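## Task

Two pallets sit along the track: the north one, toward the -y end, is for route E4; the south one, toward the +y end, is for route K9. Each case carries a route label on its top or on its track-facing side. Exactly one case on each pallet bears the opposite pallet's route code. Exchange those two cases so each ends on the pallet matching its label, with every case resting lid up. A temporary stop on the table next to the track's middle is allowed. No case may overhang its pallet's edge by more than about a finger's width. A case that drops to the floor may be retrieved but must finish lid up. At the end the tools must have released everything and moved away; any case held in place only by the robot does not count. cam_pallet_north views the -y end from above and cam_pallet_south the +y end, and in both pictures +y runs roughly to the right.

## Robot and tools

Robot: two UR20-style arms, left_arm and right_arm, each ending in a vacuum tool with four suction cups and riding its own carriage on one shared track. left_rail carries left_arm on the +y half; right_rail carries right_arm on the -y half. Each arm's base sits at x = 0, y = its carriage's position_m, z = 0.04 m, facing +x.

World frame (used in all reported poses): fixed to the table, table top at z = 0, +z up, +x the direction the arms face, +y to their left. The track runs along y at x = 0, y = 0 at its middle. The table starts at x = 0.50 m and spans only y = -0.90 to 0.90 m; beyond that the floor is 0.53 m lower. Printed cup-point positions can be somewhat off, more so at long reach.

Tool: the cup point is the centre of the four cup rims; cups face along its +z. Cups sit at x = -62 and +62 mm and y = -104.5 mm (channel a) and +104.5 mm (channel b) in the cup point's axes; total footprint 227 mm by 312 mm. Each channel's two cups share a vacuum, so both must seal on smooth flat surface (no edges, holes or gaps under a rim). Cardboard leaks. Cups compress up to about 21 mm.

execute_actions(actions): a list of actions run in order. Each action may have "rows", "steps", "until" and device keys (left_rail, right_rail). An empty list just returns state and images.
- rows: up to 15 rows, each applied for one control step (1/30 s). Every row is one flat list of 16 numbers in [-1, 1] covering both arms: left_arm dx, dy, dz, rx, ry, rz, then left suction_a, suction_b, then the same eight for right_arm. dx..rz are an offset target, not a pose: measured from the cup point's pose at the start of the action (for a call's first action, the last reported pose), expressed in the cup point's own axes. Every row is relative to that same start, not to the previous row. Scale: 1.0 = 0.6 m for dx, dy, dz, and 180 degrees for the rotation vector rx, ry, rz. Each step the target is clipped to 100 mm and 16 degrees from the measured pose. suction values: above 0.01 turns a channel on, 0 off; they persist, so repeat the last values to leave a tool unchanged.
- steps: 1 to 450, at least the number of rows, default 15. After the last row the arm keeps chasing its final target. Give long moves enough steps; a cut-short move may not finish on its own.
- until: ends the action early when all conditions hold, e.g. {"left_rail": {"position_status": ["!=", "moving"]}}; numbers need a comparison (=, !=, <, <=, >, >=). {"all": {"status": "ended"}} waits until nothing reads moving; {"any": {"status": "ended"}} until some motion under way has ended.
- Devices: left_rail position_m 0.6 to 3 m, right_rail position_m -3 to -0.6 m (absolute carriage positions along y); speed_m_s 0.01 to 1 (starts at 1, stays as last set); {"stop": true} halts. Rows never move carriages; an arm's tool shifts with its carriage. Wait for arrival (within 0.6 mm) before aiming a tool at a scene point or ending. Braking is 2 m/s2. An out-of-range value or unknown name rejects the whole call.

Results: each arm's end_effector_position (m), end_effector_quat_wxyz, velocities; Hand target lines; joint positions and velocities (rail first, then six joints); Wrist force and Wrist torque in tool axes (noisy, offset up to about 10 N, saturating near 200 N); suction_measured_a/b (0 to 1; above 0.83 on airtight surfaces, settles in about 1.3 s) and part_present_a/b (on above 0.09, off below 0.07). position_status: moving, done, contact_stop, time_out, stopped, stopped_with_arm (fix the arm's held-back command, then resend), stopped_for_other_arm (move arms apart, wait 30 steps, resend). position_answer: taken or not_taken. "pose unreachable" means the clearance check altered or blocked that arm's command.

zoom_image(camera, region [x0, y0, x1, y1] in pixels, at most 504 by 504): a closer look at a camera's latest image. Cameras: cam_high, cam_low, cam_pallet_north, cam_pallet_south, cam_left_wrist, cam_right_wrist.
read_manual(section): licence texts only.
finished_scene(scene): ends scene 1 or 2 irrevocably; call only when the goal holds stably.

Technique: to pick, switch a channel on and press its cups squarely onto a flat lid. Ramp offsets gradually (about 0.01 per row). To release, lower in tiny steps until contact, then in one action switch both channels off and back the tool away. For a handover, put the case down, turn the giver's suction off before the taker's on, and lift the giver clear.

Avoid: dropping or shaking cases loose (heavy, off-centre or fast moves), knocking anything out of the work area, arms colliding or pressing on each other (a held case counts as its arm), outside force of 400 N (force fault) or joint torque over limits (shoulder 671, elbow 394, wrists 97.3 N m), which freeze that arm for 10 s. Cups sealed on the table pin the tool; turn that channel off.

Each tool is called after "Emit:" in YAML: its name, and indented under it one key for each argument.

## Session

Emit:
execute_actions:
  actions: []

Emit:
zoom_image:
  camera: "cam_pallet_north"
  region: [0, 100, 504, 504]

Emit:
zoom_image:
  camera: "cam_pallet_south"
  region: [0, 100, 504, 504]

Scene clock: 0.00 s.
left_arm: end_effector_position=(+0.8502, +2.0551, +0.4416) suction_measured_a=0.00 part_present_a=0 suction_measured_b=0.00 part_present_b=0 end_effector_quat_wxyz=(+0.000, +0.000, +1.000, -0.000) end_effector_velocity=(+0.000, -0.000, -0.000) end_effector_angular_velocity=(+0.000, +0.000, -0.000) | right_arm: end_effector_position=(+0.8498, -2.2479, +0.4389) suction_measured_a=0.00 part_present_a=0 suction_measured_b=0.00 part_present_b=0 end_effector_quat_wxyz=(-0.001, -0.000, +1.000, +0.001) end_effector_velocity=(-0.000, +0.000, +0.000) end_effector_angular_velocity=(-0.000, -0.000, +0.000)
Joint positions: left_arm=[ 2.056 -0.24  -1.499  2.091 -2.163 -1.571  1.332] | right_arm=[-2.25  -0.237 -1.497  2.092 -2.164 -1.57   1.333]
Joint velocities: left_arm=[ 0. -0.  0. -0.  0. -0.  0.] | right_arm=[ 0.  0. -0.  0. -0.  0. -0.]
Wrist force (N, on the end effector, along its own x y z axes, offset not removed): no reading
Wrist torque (N m, same axes, about the end effector's origin, offset not removed): no reading
Hand target (left_arm): +0.850, +2.055, +0.442; +0.000, +0.000, +1.000, -0.000
Hand target (right_arm): +0.850, -2.248, +0.439; -0.001, -0.000, +1.000, +0.001
left_rail: position_m=2.056 position_m_goal=2.056 speed_m_s=1.00 position_status=done position_answer=taken refusals=0
right_rail: position_m=-2.250 position_m_goal=-2.250 speed_m_s=1.00 position_status=done position_answer=taken refusals=0

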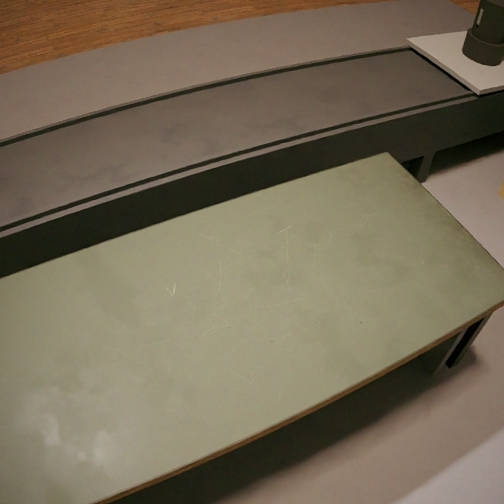

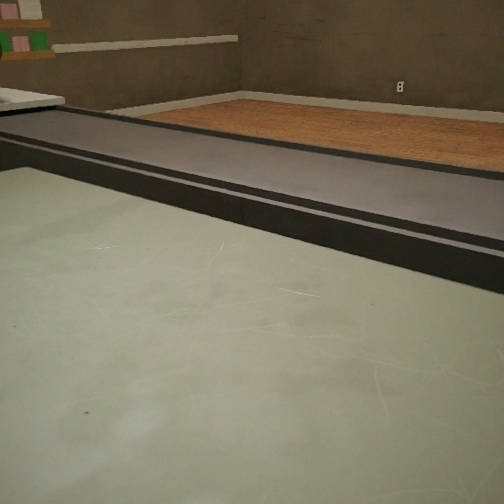

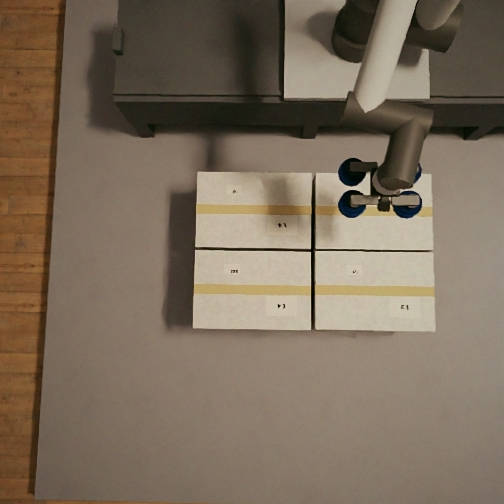

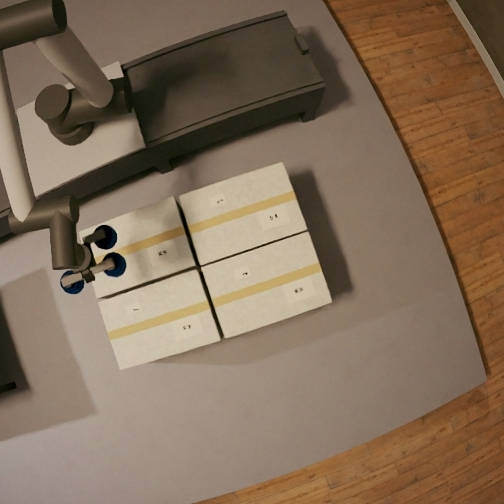

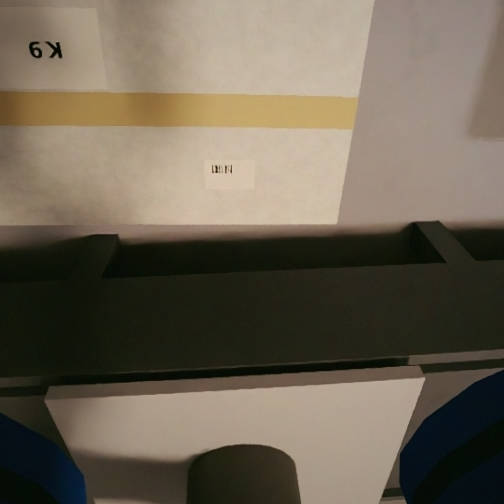

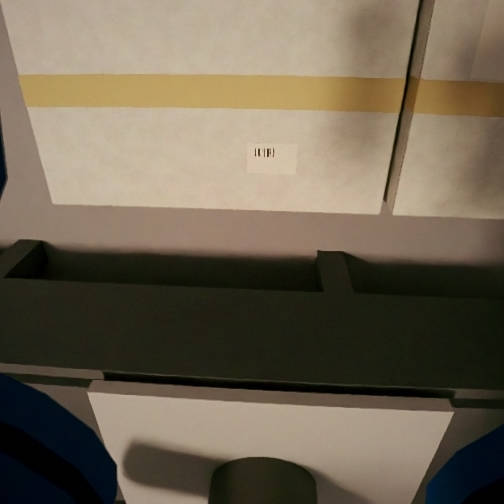

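Region (0, 100, 504, 504) of cam_pallet_north's 504x504 image, scaled by 1.000; it fills the top 404 rows of this view, and the rest is white.

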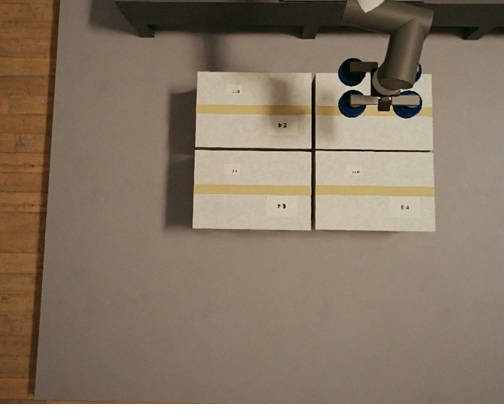

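Region (0, 100, 504, 504) of cam_pallet_south's 504x504 image, scaled by 1.000; it fills the top 404 rows of this view, and the rest is white.

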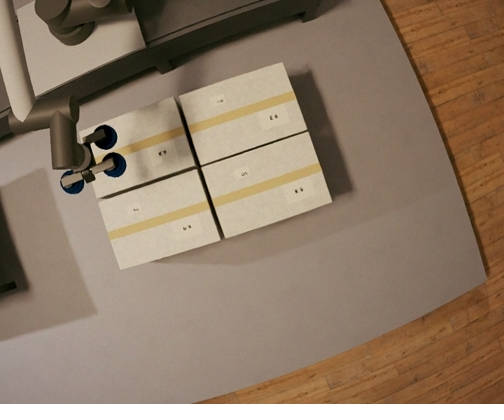

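Emit:
zoom_image:
  camera: "cam_pallet_north"
  region: [180, 160, 450, 340]

Emit:
zoom_image:
  camera: "cam_pallet_south"
  region: [60, 150, 350, 380]

Region (180, 160, 450, 340) of cam_pallet_north's 504x504 image, scaled by 1.867, with more detail than that image has.

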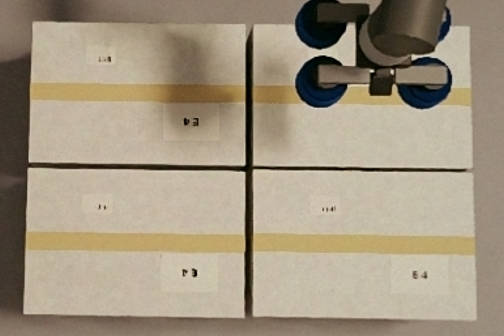

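Region (60, 150, 350, 380) of cam_pallet_south's 504x504 image, scaled by 1.738, with more detail than that image has; it fills the top 400 rows of this view, and the rest is white.

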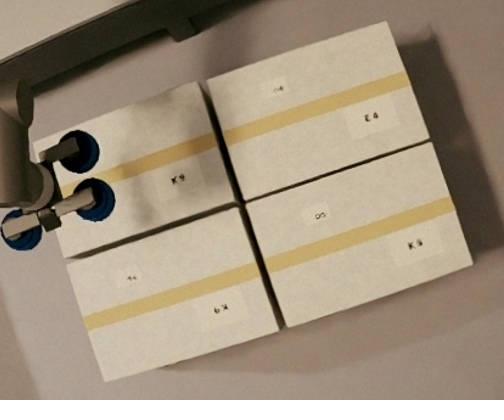

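Emit:
execute_actions:
  actions:
    - {"right_rail":{"position_m":-2.9},"left_rail":{"position_m":1.5},"rows":[[0,0,-0.4,0,0,0,0,0,0,0,-0.4,0,0,0,0,0]],"steps":60}

Emit:
zoom_image:
  camera: "cam_pallet_north"
  region: [180, 160, 450, 340]

Emit:
zoom_image:
  camera: "cam_pallet_south"
  region: [60, 150, 350, 380]

Scene clock: 19.73 s.
left_arm: end_effector_position=(+0.8496, +1.4992, +0.6817) suction_measured_a=0.00 part_present_a=0 suction_measured_b=0.00 part_present_b=0 end_effector_quat_wxyz=(+0.000, +0.000, +1.000, -0.000) end_effector_velocity=(-0.000, -0.000, +0.000) end_effector_angular_velocity=(-0.000, +0.000, -0.000) | right_arm: end_effector_position=(+0.8501, -2.8983, +0.6789) suction_measured_a=0.00 part_present_a=0 suction_measured_b=0.00 part_present_b=0 end_effector_quat_wxyz=(-0.001, -0.000, +1.000, +0.001) end_effector_velocity=(-0.000, +0.000, +0.000) end_effector_angular_velocity=(-0.000, +0.000, +0.000)
Joint positions: left_arm=[ 1.5   -0.24  -1.621  1.853 -1.803 -1.571  1.332] | right_arm=[-2.9   -0.237 -1.619  1.854 -1.804 -1.57   1.333]
Joint velocities: left_arm=[ 0. -0. -0. -0. -0. -0. -0.] | right_arm=[ 0.  0. -0. -0.  0. -0. -0.]
Wrist force (N, on the end effector, along its own x y z axes, offset not removed): left_arm=[1.7 -0.7 0.4] | right_arm=[-0.8 -3.6 -1.1]
Wrist torque (N m, same axes, about the end effector's origin, offset not removed): left_arm=[-0.39 0.03 -0.13] | right_arm=[-0.33 0.25 0.25]
Hand target (left_arm): +0.850, +1.499, +0.682; +0.000, +0.000, +1.000, -0.000
Hand target (right_arm): +0.850, -2.898, +0.679; -0.001, -0.000, +1.000, +0.001
Off the commanded pose (left_arm): 0.000 m, 0 deg.
Off the commanded pose (right_arm): 0.000 m, 0 deg.
left_rail: position_m=1.500 position_m_goal=1.500 speed_m_s=1.00 position_status=done position_answer=taken refusals=0
right_rail: position_m=-2.900 position_m_goal=-2.900 speed_m_s=1.00 position_status=done position_answer=taken refusals=0
camera_calibration (this result's frames):
cam_left_wrist: T_world_to_cam=[[-0.011039, -0.997121, 0.075014, 1.45024], [-0.820999, 0.0518629, 0.568569, 0.25008], [-0.570823, -0.05531, -0.819208, 1.22099], [0, 0, 0, 1]] pos_world=[0.918293, 1.50063, 0.749268]
cam_right_wrist: T_world_to_cam=[[0.00463553, -0.996776, -0.0800975, -2.83425], [-0.853699, -0.045656, 0.518762, 0.2638], [-0.520746, 0.0659744, -0.851158, 1.30921], [0, 0, 0, 1]] pos_world=[0.920112, -2.89945, 0.750482]

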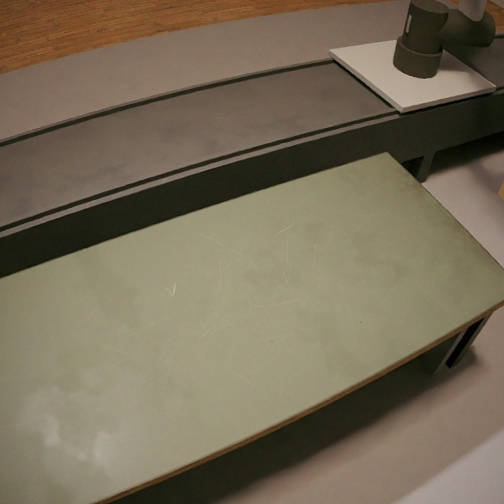

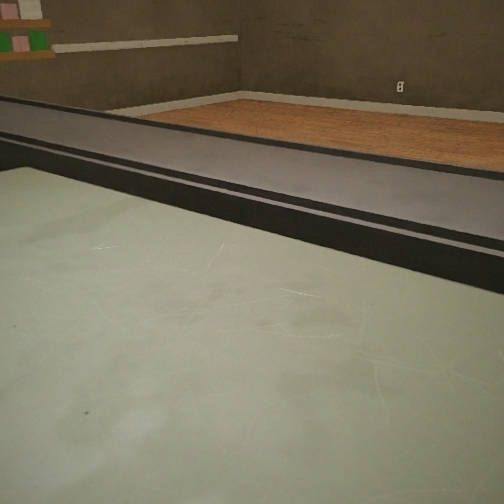

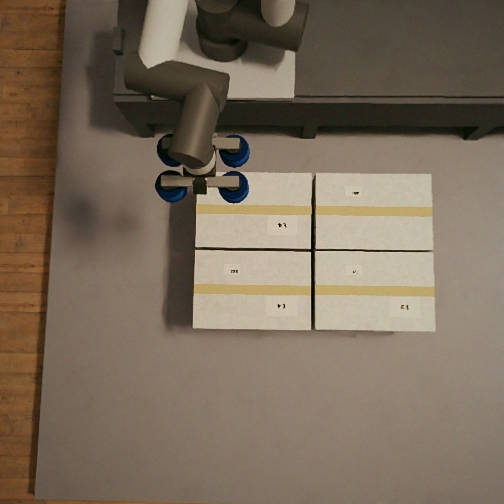

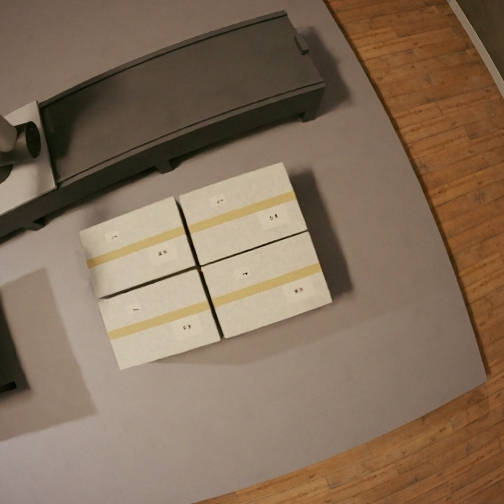

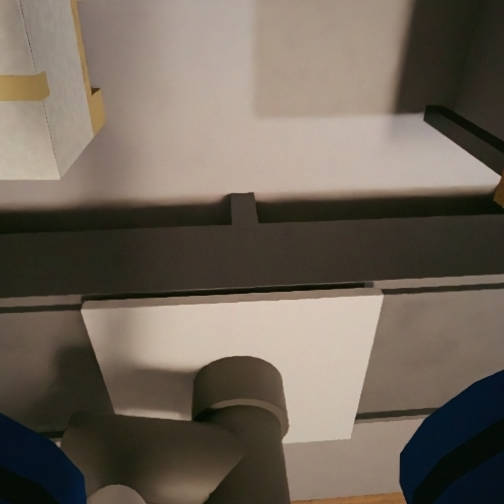

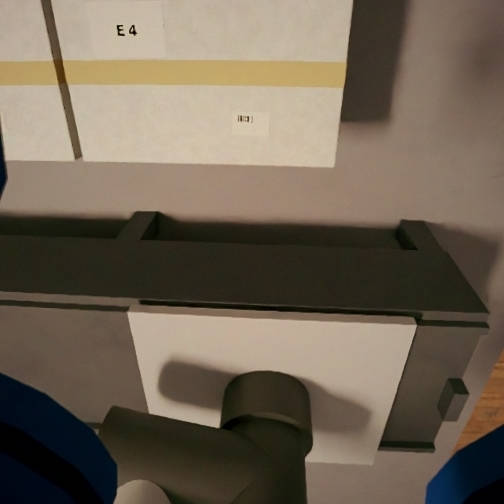

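Region (180, 160, 450, 340) of cam_pallet_north's 504x504 image, scaled by 1.867, with more detail than that image has.

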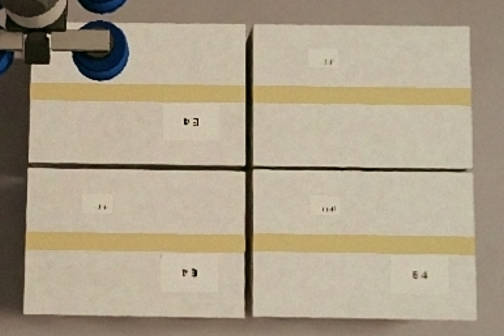

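Region (60, 150, 350, 380) of cam_pallet_south's 504x504 image, scaled by 1.738, with more detail than that image has; it fills the top 400 rows of this view, and the rest is white.

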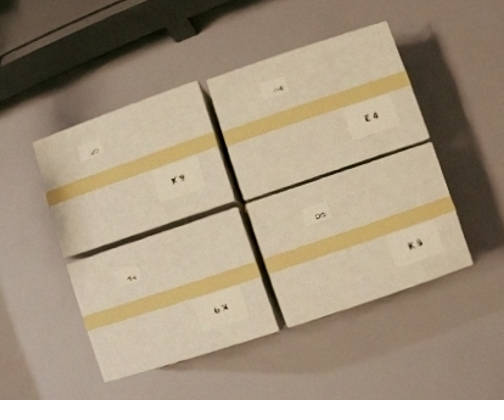

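Emit:
execute_actions:
  actions:
    - {"right_rail":{"position_m":-2.11},"left_rail":{"position_m":2.74},"steps":70}
    - {"rows":[[0.03,0,0.5,0,0,0,0,0,0.025,0,0.5,0,0,0,0,0]],"steps":50}

Emit:
zoom_image:
  camera: "cam_pallet_south"
  region: [60, 150, 350, 380]

Scene clock: 46.20 s.
left_arm: end_effector_position=(+0.8323, +2.7392, +0.3815) suction_measured_a=0.00 part_present_a=0 suction_measured_b=0.00 part_present_b=0 end_effector_quat_wxyz=(+0.000, +0.000, +1.000, -0.000) end_effector_velocity=(+0.000, +0.000, -0.000) end_effector_angular_velocity=(+0.000, +0.000, +0.000) | right_arm: end_effector_position=(+0.8347, -2.1082, +0.3790) suction_measured_a=0.00 part_present_a=0 suction_measured_b=0.00 part_present_b=0 end_effector_quat_wxyz=(-0.001, -0.000, +1.000, +0.001) end_effector_velocity=(+0.000, +0.000, -0.000) end_effector_angular_velocity=(+0.000, +0.000, -0.000)
Joint positions: left_arm=[ 2.74  -0.245 -1.47   2.161 -2.262 -1.571  1.326] | right_arm=[-2.11  -0.241 -1.465  2.159 -2.262 -1.57   1.328]
Joint velocities: left_arm=[ 0.  0.  0.  0. -0.  0.  0.] | right_arm=[ 0.  0.  0.  0. -0.  0.  0.]
Wrist force (N, on the end effector, along its own x y z axes, offset not removed): left_arm=[-0.3 1.8 1.1] | right_arm=[-2.5 -3.2 -0.4]
Wrist torque (N m, same axes, about the end effector's origin, offset not removed): left_arm=[-0.15 0.31 -0.17] | right_arm=[-0.46 0.44 0.31]
Hand target (left_arm): +0.832, +2.739, +0.382; +0.000, +0.000, +1.000, -0.000
Hand target (right_arm): +0.835, -2.108, +0.379; -0.001, -0.000, +1.000, +0.001
Off the commanded pose (left_arm): 0.001 m, 0 deg.
Off the commanded pose (right_arm): 0.000 m, 0 deg.
left_rail: position_m=2.740 position_m_goal=2.740 speed_m_s=1.00 position_status=done position_answer=taken refusals=0
right_rail: position_m=-2.110 position_m_goal=-2.110 speed_m_s=1.00 position_status=done position_answer=taken refusals=0
camera_calibration (this result's frames):
cam_left_wrist: T_world_to_cam=[[-0.0109783, -0.997123, 0.0749965, 2.709], [-0.821005, 0.0518027, 0.568566, 0.342397], [-0.570815, -0.0553306, -0.819212, 1.03383], [0, 0, 0, 1]] pos_world=[0.900974, 2.74067, 0.449083]
cam_right_wrist: T_world_to_cam=[[0.00468156, -0.996776, -0.0800977, -2.07066], [-0.853705, -0.0456945, 0.518748, 0.442309], [-0.520735, 0.0659513, -0.851167, 0.993757], [0, 0, 0, 1]] pos_world=[0.90478, -2.10931, 0.450551]

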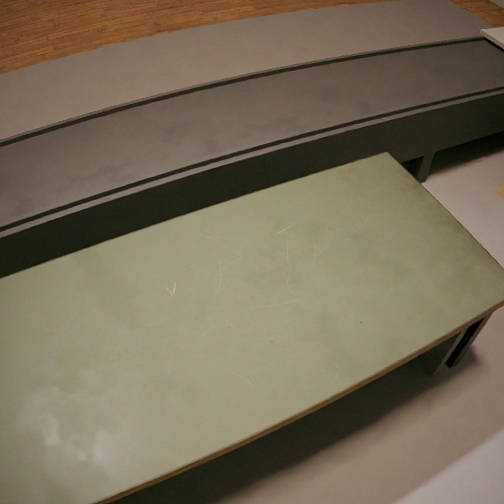

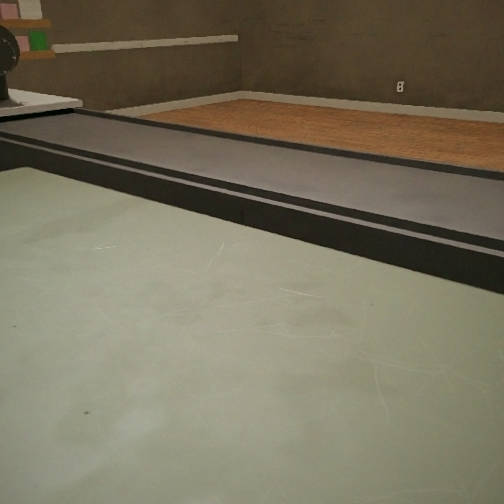

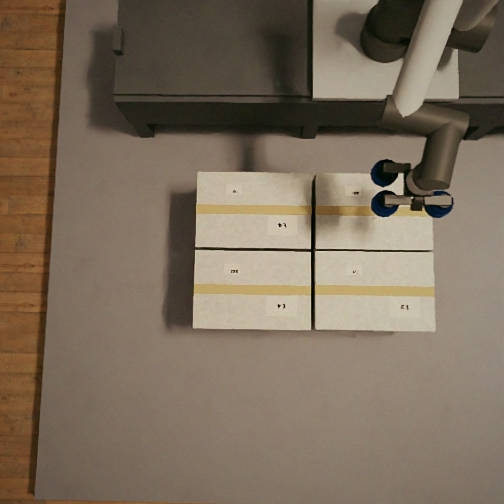

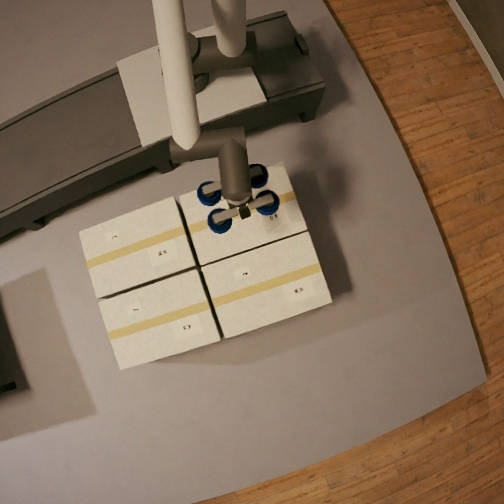

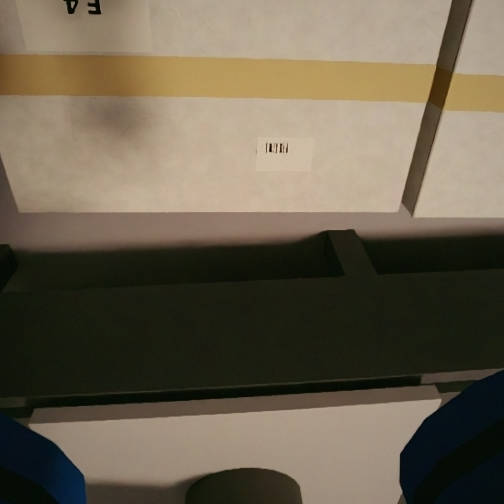

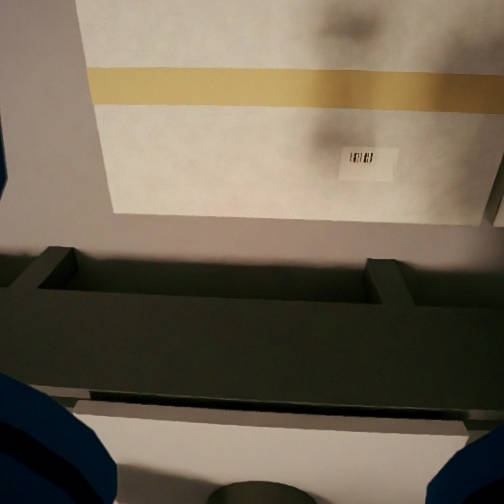

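Region (60, 150, 350, 380) of cam_pallet_south's 504x504 image, scaled by 1.738, with more detail than that image has; it fills the top 400 rows of this view, and the rest is white.

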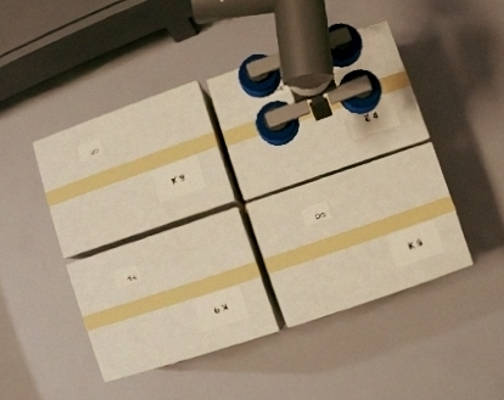

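Emit:
execute_actions:
  actions:
    - {"left_rail":{"position_m":2.755},"rows":[[0,0,0.77,0,0,0,0,0,0,0,0.77,0,0,0,0,0]],"steps":60}
    - {"rows":[[0,0,0.02,0,0,0,1,1,0,0,0.02,0,0,0,1,1],[0,0,0.04,0,0,0,1,1,0,0,0.04,0,0,0,1,1],[0,0,0.065,0,0,0,1,1,0,0,0.065,0,0,0,1,1]],"steps":60}

Scene clock: 69.40 s.
left_arm: end_effector_position=(+0.8335, +2.7538, -0.1178) suction_measured_a=0.83 part_present_a=1 suction_measured_b=0.83 part_present_b=1 end_effector_quat_wxyz=(+0.001, +0.000, +1.000, -0.001) end_effector_velocity=(-0.000, -0.000, -0.000) end_effector_angular_velocity=(+0.000, +0.000, +0.000) | right_arm: end_effector_position=(+0.8345, -2.1081, -0.1198) suction_measured_a=0.90 part_present_a=1 suction_measured_b=0.90 part_present_b=1 end_effector_quat_wxyz=(+0.000, -0.000, +1.000, +0.000) end_effector_velocity=(+0.000, -0.000, +0.000) end_effector_angular_velocity=(-0.000, -0.000, -0.000)
Joint positions: left_arm=[ 2.755 -0.245 -0.804  2.305 -3.075 -1.571  1.326] | right_arm=[-2.11  -0.241 -0.801  2.302 -3.072 -1.57   1.328]
Joint velocities: left_arm=[ 0. -0.  0. -0. -0.  0. -0.] | right_arm=[ 0.  0. -0.  0. -0. -0.  0.]
Wrist force (N, on the end effector, along its own x y z axes, offset not removed): left_arm=[33.7 -0.7 -47.2] | right_arm=[14.8 3.2 -65.6]
Wrist torque (N m, same axes, about the end effector's origin, offset not removed): left_arm=[-4.67 0.47 0.73] | right_arm=[-3.50 3.89 3.29]
Hand target (left_arm): +0.833, +2.754, -0.118; +0.001, +0.000, +1.000, -0.001
Hand target (right_arm): +0.835, -2.108, -0.120; +0.000, -0.000, +1.000, +0.000
Off the commanded pose (left_arm): 0.002 m, 0 deg.
Off the commanded pose (right_arm): 0.002 m, 0 deg.
FORCE FAULT: contact force on the left arm reached its limit, and that arm stopped for 10 seconds. FORCE FAULT: contact force on the right arm reached its limit, and that arm stopped for 10 seconds. On each arm, the contact can be on any part of the arm, not only on its tool. Those arms' remaining commands of this call were not run. Those arms hold still and accept commands again. Move each arm away from its contact; if what an arm grips holds it there, let go first. An arm that pushes or pulls that hard again can be faulted again.
left_rail: position_m=2.755 position_m_goal=2.755 speed_m_s=1.00 position_status=done position_answer=taken refusals=0
right_rail: position_m=-2.110 position_m_goal=-2.110 speed_m_s=1.00 position_status=done position_answer=taken refusals=0
camera_calibration (this result's frames):
cam_left_wrist: T_world_to_cam=[[-0.0111579, -0.997075, 0.0756135, 2.76112], [-0.822186, 0.0521859, 0.566822, 0.626219], [-0.56911, -0.0558438, -0.820363, 0.626107], [0, 0, 0, 1]] pos_world=[0.902, 2.75533, -0.0500987]
cam_right_wrist: T_world_to_cam=[[0.00487382, -0.996824, -0.079492, -2.11073], [-0.854811, -0.0454037, 0.516949, 0.702172], [-0.518916, 0.0654311, -0.852317, 0.566395], [0, 0, 0, 1]] pos_world=[0.904424, -2.1092, -0.048025]

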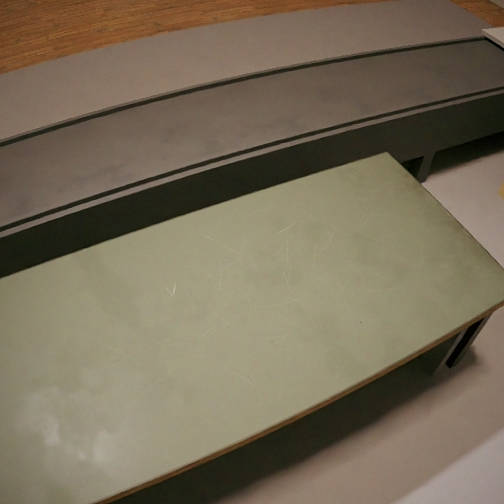

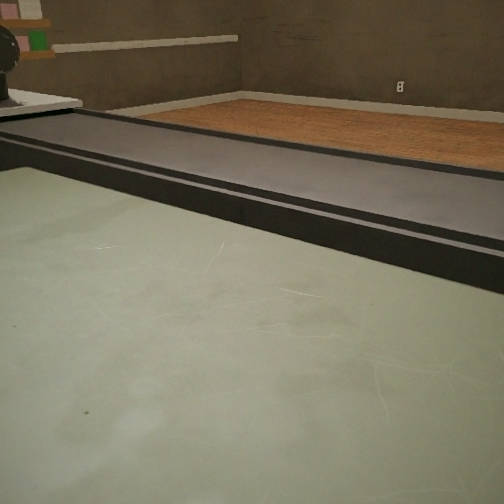

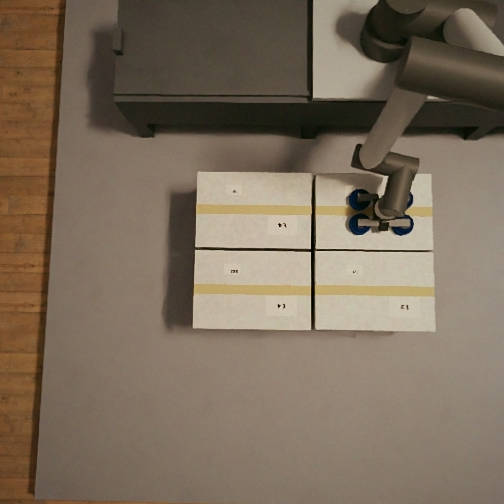

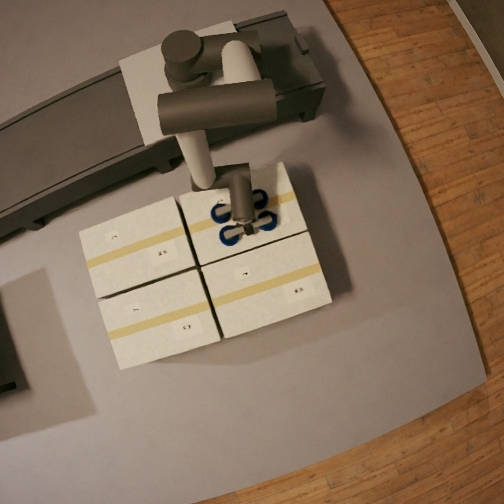

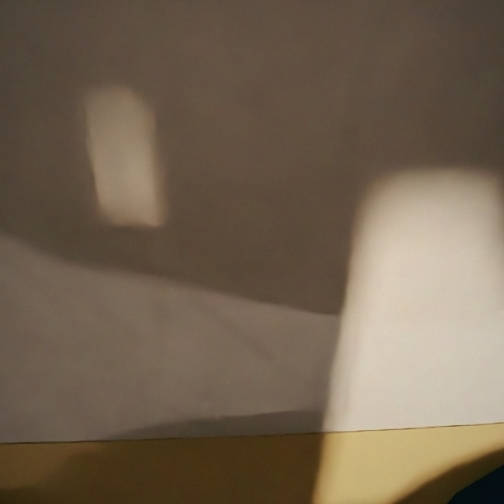

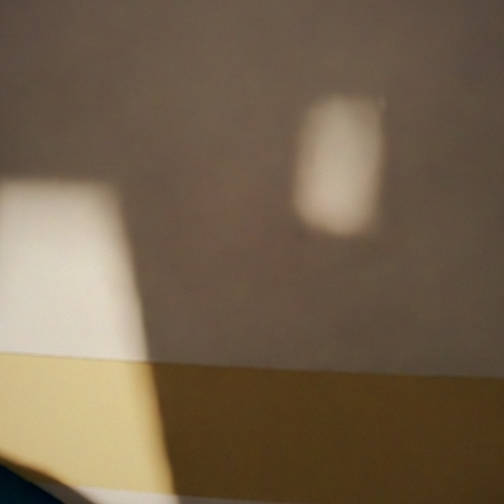

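Emit:
execute_actions:
  actions:
    - {"rows":[[0,0,-0.02,0,0,0,1,1,0,0,-0.02,0,0,0,1,1],[0,0,-0.05,0,0,0,1,1,0,0,-0.05,0,0,0,1,1],[0,0,-0.1,0,0,0,1,1,0,0,-0.1,0,0,0,1,1],[0,0,-0.15,0,0,0,1,1,0,0,-0.15,0,0,0,1,1],[0,0,-0.3,0,0,0,1,1,0,0,-0.3,0,0,0,1,1],[0,0,-0.45,0,0,0,1,1,0,0,-0.45,0,0,0,1,1],[0,0,-0.6,0,0,0,1,1,0,0,-0.6,0,0,0,1,1],[0,0,-0.8,0,0,0,1,1,0,0,-0.8,0,0,0,1,1],[0,0,-1,0,0,0,1,1,0,0,-1,0,0,0,1,1]],"steps":75}
    - {"left_rail":{"position_m":0.6,"speed_m_s":0.7},"right_rail":{"position_m":-0.6,"speed_m_s":0.7},"steps":200,"until":{"all":{"status":"ended"}}}
    - {"rows":[[0,-0.25,0,0,0,0,1,1,0,0.25,0,0,0,0,1,1]],"steps":40}
    - {"rows":[[0,0,0.25,0,0,0,1,1,0,0,0.25,0,0,0,1,1]],"steps":45}

Scene clock: 85.97 s.
left_arm: end_effector_position=(+0.8316, +0.4493, +0.3329) suction_measured_a=0.83 part_present_a=1 suction_measured_b=0.83 part_present_b=1 end_effector_quat_wxyz=(+0.001, +0.000, +1.000, -0.001) end_effector_velocity=(+0.000, +0.000, -0.000) end_effector_angular_velocity=(+0.000, +0.000, +0.000) | right_arm: end_effector_position=(+0.8337, -0.4483, +0.3301) suction_measured_a=0.90 part_present_a=1 suction_measured_b=0.90 part_present_b=1 end_effector_quat_wxyz=(+0.000, -0.000, +1.000, +0.000) end_effector_velocity=(+0.000, +0.000, -0.000) end_effector_angular_velocity=(+0.000, +0.000, +0.000)
Joint positions: left_arm=[ 0.6   -0.419 -1.411  2.18  -2.342 -1.571  1.152] | right_arm=[-0.6   -0.059 -1.406  2.178 -2.343 -1.57   1.51 ]
Joint velocities: left_arm=[ 0.  0.  0.  0. -0.  0.  0.] | right_arm=[ 0.  0.  0.  0. -0.  0. -0.]
Wrist force (N, on the end effector, along its own x y z axes, offset not removed): left_arm=[-0.2 1.4 55.7] | right_arm=[1.7 -1.8 12.5]
Wrist torque (N m, same axes, about the end effector's origin, offset not removed): left_arm=[-8.02 -6.87 -0.18] | right_arm=[-10.47 -1.39 0.17]
Hand target (left_arm): +0.832, +0.449, +0.333; +0.001, +0.000, +1.000, -0.001
Hand target (right_arm): +0.834, -0.448, +0.330; +0.000, -0.000, +1.000, +0.000
Off the commanded pose (left_arm): 0.000 m, 0 deg.
Off the commanded pose (right_arm): 0.000 m, 0 deg.
left_rail: position_m=0.600 position_m_goal=0.600 speed_m_s=0.70 position_status=done position_answer=taken refusals=0
right_rail: position_m=-0.600 position_m_goal=-0.600 speed_m_s=0.70 position_status=done position_answer=taken refusals=0
camera_calibration (this result's frames):
cam_left_wrist: T_world_to_cam=[[-0.0112098, -0.997079, 0.0755477, 0.429312], [-0.822147, 0.0521948, 0.566878, 0.489485], [-0.569165, -0.0557567, -0.82033, 0.866067], [0, 0, 0, 1]] pos_world=[0.900177, 0.450799, 0.400549]
cam_right_wrist: T_world_to_cam=[[0.00486811, -0.996854, -0.0791094, -0.420532], [-0.854712, -0.0452129, 0.51713, 0.544236], [-0.51908, 0.0650983, -0.852243, 0.84072], [0, 0, 0, 1]] pos_world=[0.903613, -0.449332, 0.40179]

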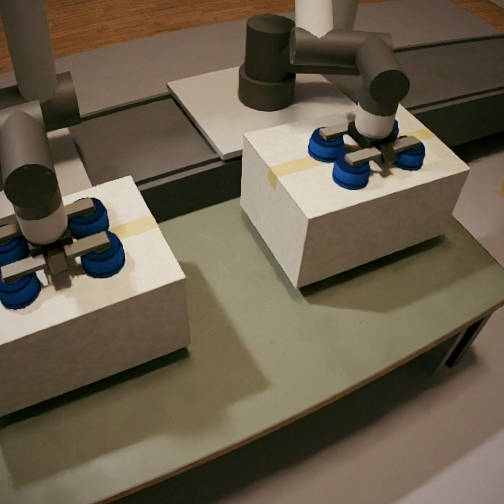

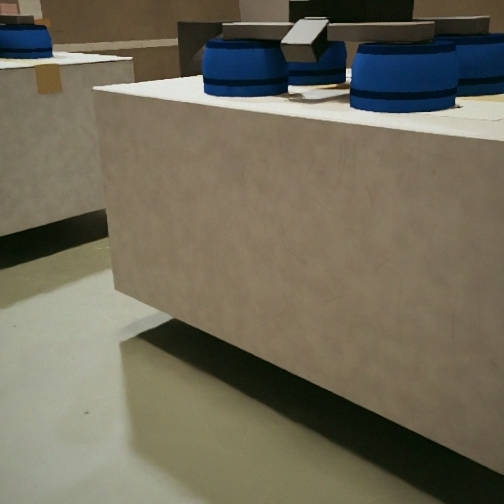

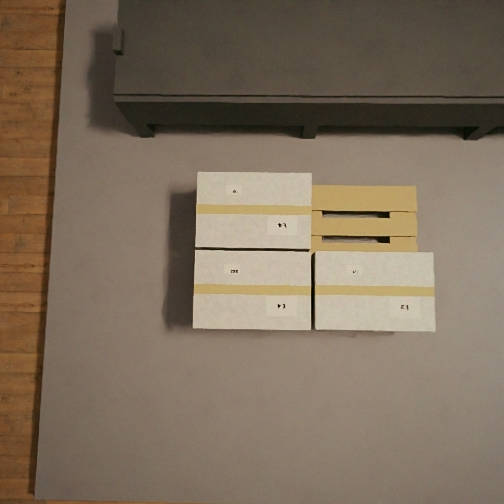

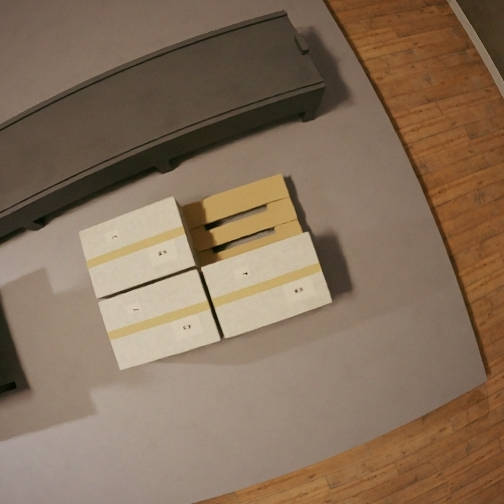

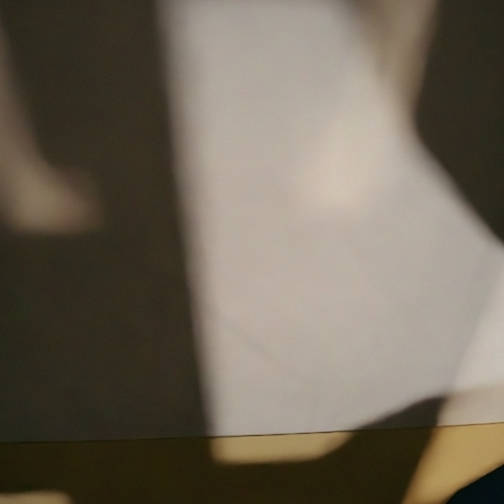

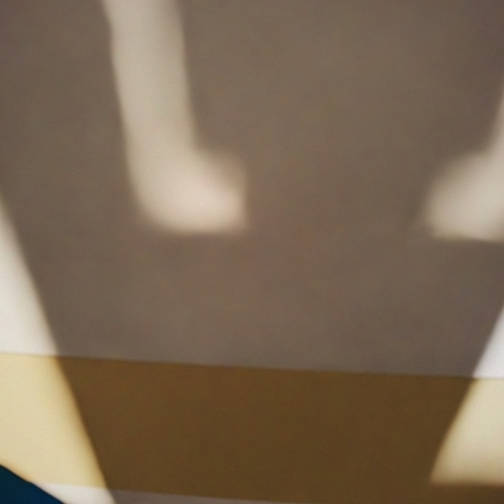

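Emit:
execute_actions:
  actions:
    - {"rows":[[0,0,0.05,0,0,0,1,1,0,0,0.05,0,0,0,1,1]],"steps":25}

Scene clock: 89.77 s.
left_arm: end_effector_position=(+0.8318, +0.4493, +0.3029) suction_measured_a=0.83 part_present_a=1 suction_measured_b=0.83 part_present_b=1 end_effector_quat_wxyz=(+0.001, +0.000, +1.000, -0.001) end_effector_velocity=(+0.000, +0.000, -0.000) end_effector_angular_velocity=(+0.000, -0.000, -0.000) | right_arm: end_effector_position=(+0.8337, -0.4483, +0.3001) suction_measured_a=0.90 part_present_a=1 suction_measured_b=0.90 part_present_b=1 end_effector_quat_wxyz=(+0.000, -0.000, +1.000, +0.000) end_effector_velocity=(+0.000, -0.000, -0.000) end_effector_angular_velocity=(-0.000, -0.000, +0.000)
Joint positions: left_arm=[ 0.6   -0.419 -1.381  2.199 -2.392 -1.571  1.152] | right_arm=[-0.6   -0.059 -1.375  2.197 -2.392 -1.57   1.51 ]
Joint velocities: left_arm=[ 0.     0.     0.001  0.    -0.001  0.     0.   ] | right_arm=[ 0.    -0.     0.     0.    -0.001 -0.    -0.   ]
Wrist force (N, on the end effector, along its own x y z axes, offset not removed): left_arm=[1.2 -2.1 51.8] | right_arm=[-0.4 -4.9 13.9]
Wrist torque (N m, same axes, about the end effector's origin, offset not removed): left_arm=[-8.48 -6.99 -0.10] | right_arm=[-10.94 -1.09 0.12]
Hand target (left_arm): +0.832, +0.449, +0.303; +0.001, +0.000, +1.000, -0.001
Hand target (right_arm): +0.834, -0.448, +0.300; +0.000, -0.000, +1.000, +0.000
Off the commanded pose (left_arm): 0.000 m, 0 deg.
Off the commanded pose (right_arm): 0.000 m, 0 deg.
left_rail: position_m=0.600 position_m_goal=0.600 speed_m_s=0.70 position_status=done position_answer=taken refusals=0
right_rail: position_m=-0.600 position_m_goal=-0.600 speed_m_s=0.70 position_status=done position_answer=taken refusals=0
camera_calibration (this result's frames):
cam_left_wrist: T_world_to_cam=[[-0.0112186, -0.997078, 0.0755589, 0.431543], [-0.822149, 0.0522082, 0.566873, 0.506569], [-0.569161, -0.0557612, -0.820333, 0.841555], [0, 0, 0, 1]] pos_world=[0.900297, 0.450761, 0.370587]
cam_right_wrist: T_world_to_cam=[[0.00485633, -0.996847, -0.0791947, -0.42283], [-0.854719, -0.0452462, 0.517115, 0.559736], [-0.519068, 0.065178, -0.852244, 0.815255], [0, 0, 0, 1]] pos_world=[0.903643, -0.449308, 0.371863]

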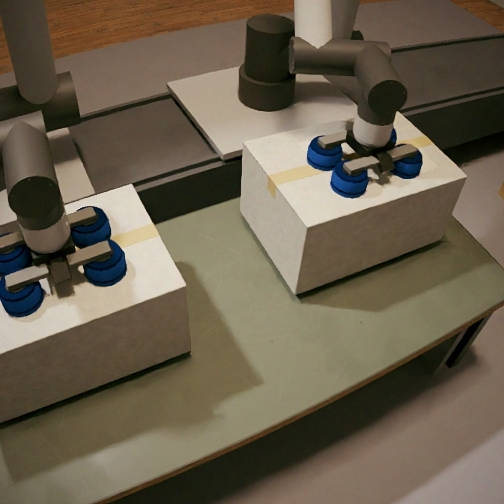

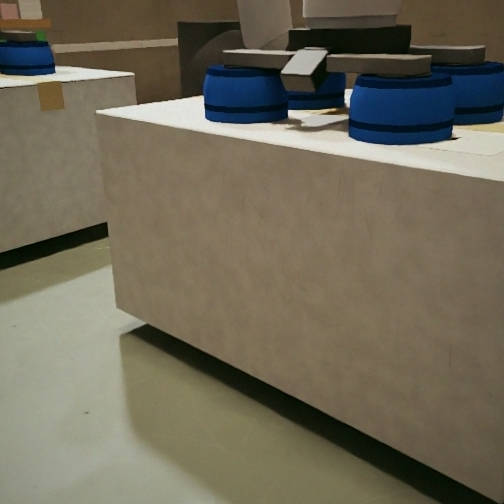

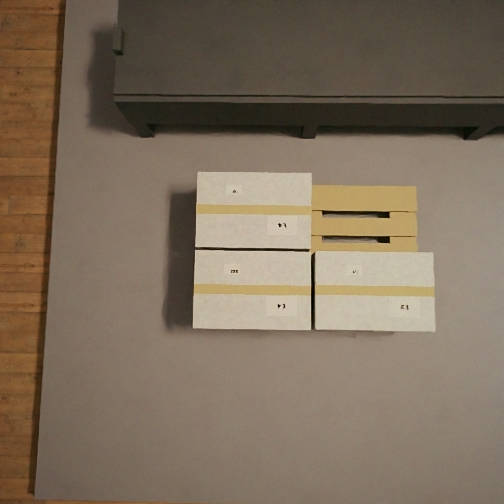

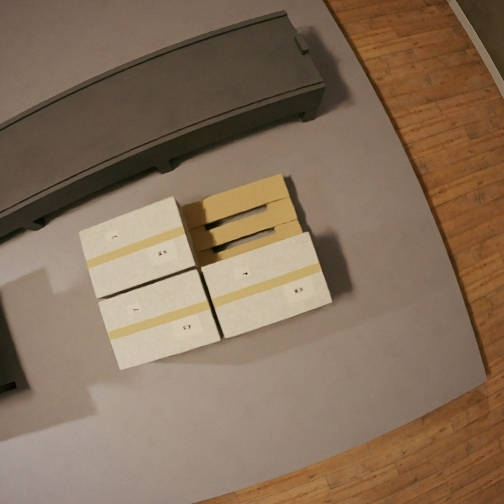

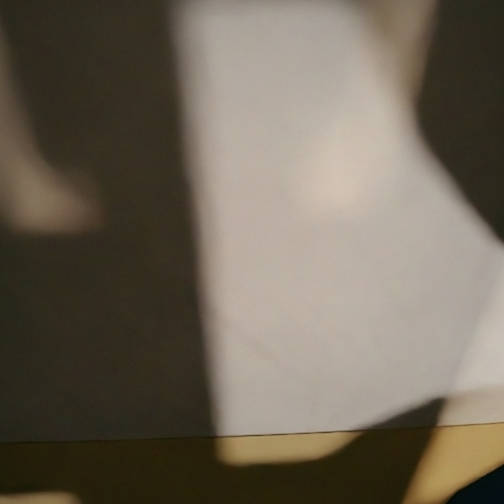

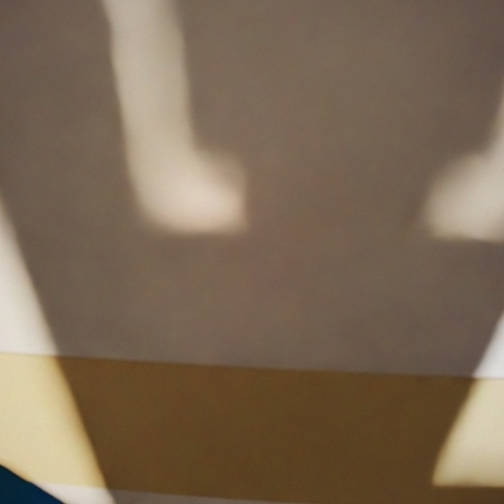

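Emit:
execute_actions:
  actions:
    - {"rows":[[0,0,0.03,0,0,0,1,1,0,0,0.027,0,0,0,1,1]],"steps":25}

Scene clock: 92.50 s.
left_arm: end_effector_position=(+0.8318, +0.4493, +0.2849) suction_measured_a=0.83 part_present_a=1 suction_measured_b=0.83 part_present_b=1 end_effector_quat_wxyz=(+0.001, +0.000, +1.000, -0.001) end_effector_velocity=(-0.000, -0.000, -0.000) end_effector_angular_velocity=(-0.000, +0.000, -0.000) | right_arm: end_effector_position=(+0.8338, -0.4483, +0.2840) suction_measured_a=0.90 part_present_a=1 suction_measured_b=0.90 part_present_b=1 end_effector_quat_wxyz=(+0.000, -0.000, +1.000, +0.000) end_effector_velocity=(-0.000, +0.000, -0.000) end_effector_angular_velocity=(+0.000, -0.000, -0.000)
Joint positions: left_arm=[ 0.6   -0.419 -1.361  2.21  -2.422 -1.571  1.152] | right_arm=[-0.6   -0.059 -1.358  2.206 -2.419 -1.57   1.51 ]
Joint velocities: left_arm=[ 0.  0.  0.  0. -0. -0. -0.] | right_arm=[ 0. -0.  0.  0. -0.  0.  0.]
Wrist force (N, on the end effector, along its own x y z axes, offset not removed): left_arm=[3.9 0.4 50.8] | right_arm=[-1.0 2.3 17.5]
Wrist torque (N m, same axes, about the end effector's origin, offset not removed): left_arm=[-8.17 -7.51 -0.22] | right_arm=[-9.95 -1.06 0.22]
Hand target (left_arm): +0.832, +0.449, +0.285; +0.001, +0.000, +1.000, -0.001
Hand target (right_arm): +0.834, -0.448, +0.284; +0.000, -0.000, +1.000, +0.000
Off the commanded pose (left_arm): 0.000 m, 0 deg.
Off the commanded pose (right_arm): 0.000 m, 0 deg.
left_rail: position_m=0.600 position_m_goal=0.600 speed_m_s=0.70 position_status=done position_answer=taken refusals=0
right_rail: position_m=-0.600 position_m_goal=-0.600 speed_m_s=0.70 position_status=done position_answer=taken refusals=0
camera_calibration (this result's frames):
cam_left_wrist: T_world_to_cam=[[-0.0112134, -0.997082, 0.0755154, 0.432894], [-0.822165, 0.0521776, 0.566852, 0.516859], [-0.569138, -0.0557298, -0.820351, 0.826821], [0, 0, 0, 1]] pos_world=[0.900374, 0.45074, 0.35261]
cam_right_wrist: T_world_to_cam=[[0.00490528, -0.996849, -0.0791666, -0.424207], [-0.854719, -0.0452733, 0.517112, 0.568101], [-0.519067, 0.0651286, -0.852249, 0.801475], [0, 0, 0, 1]] pos_world=[0.903667, -0.449349, 0.355701]

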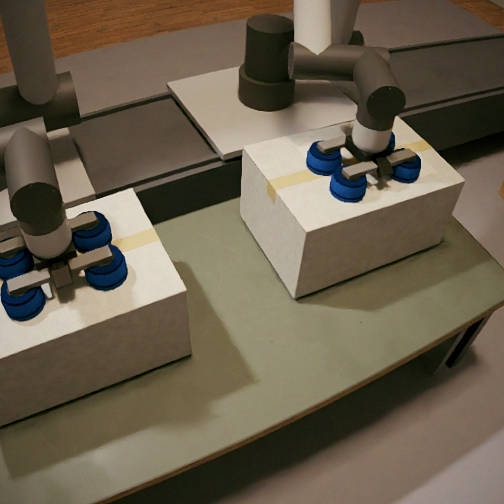

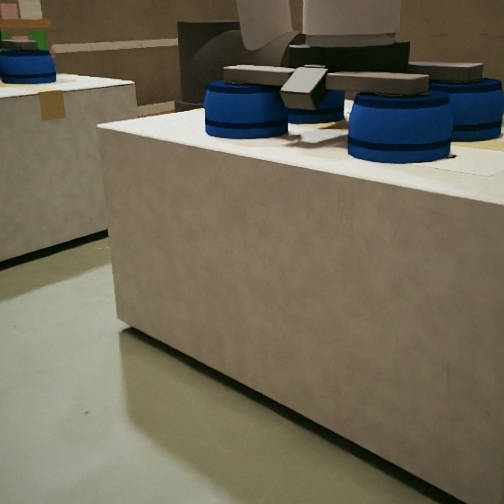

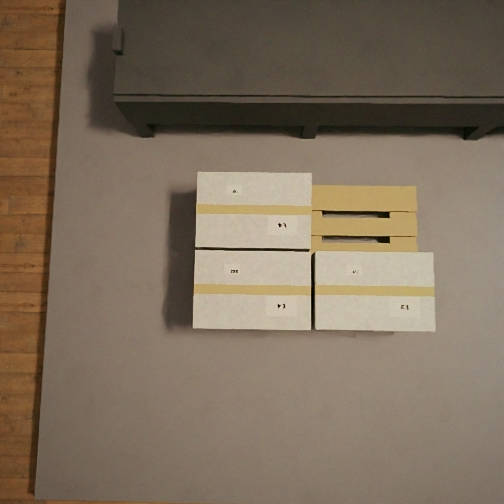

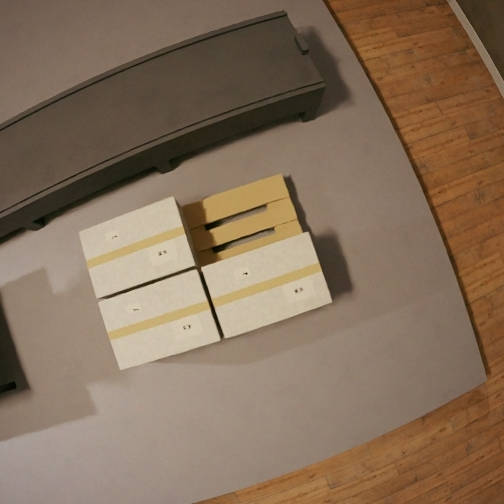

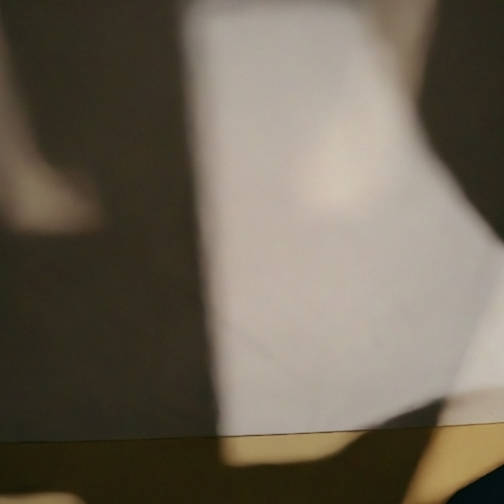

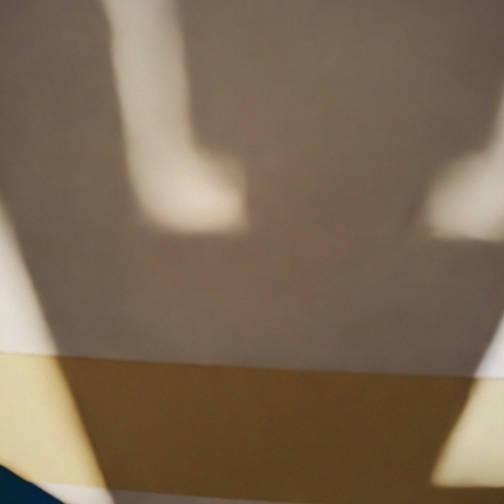

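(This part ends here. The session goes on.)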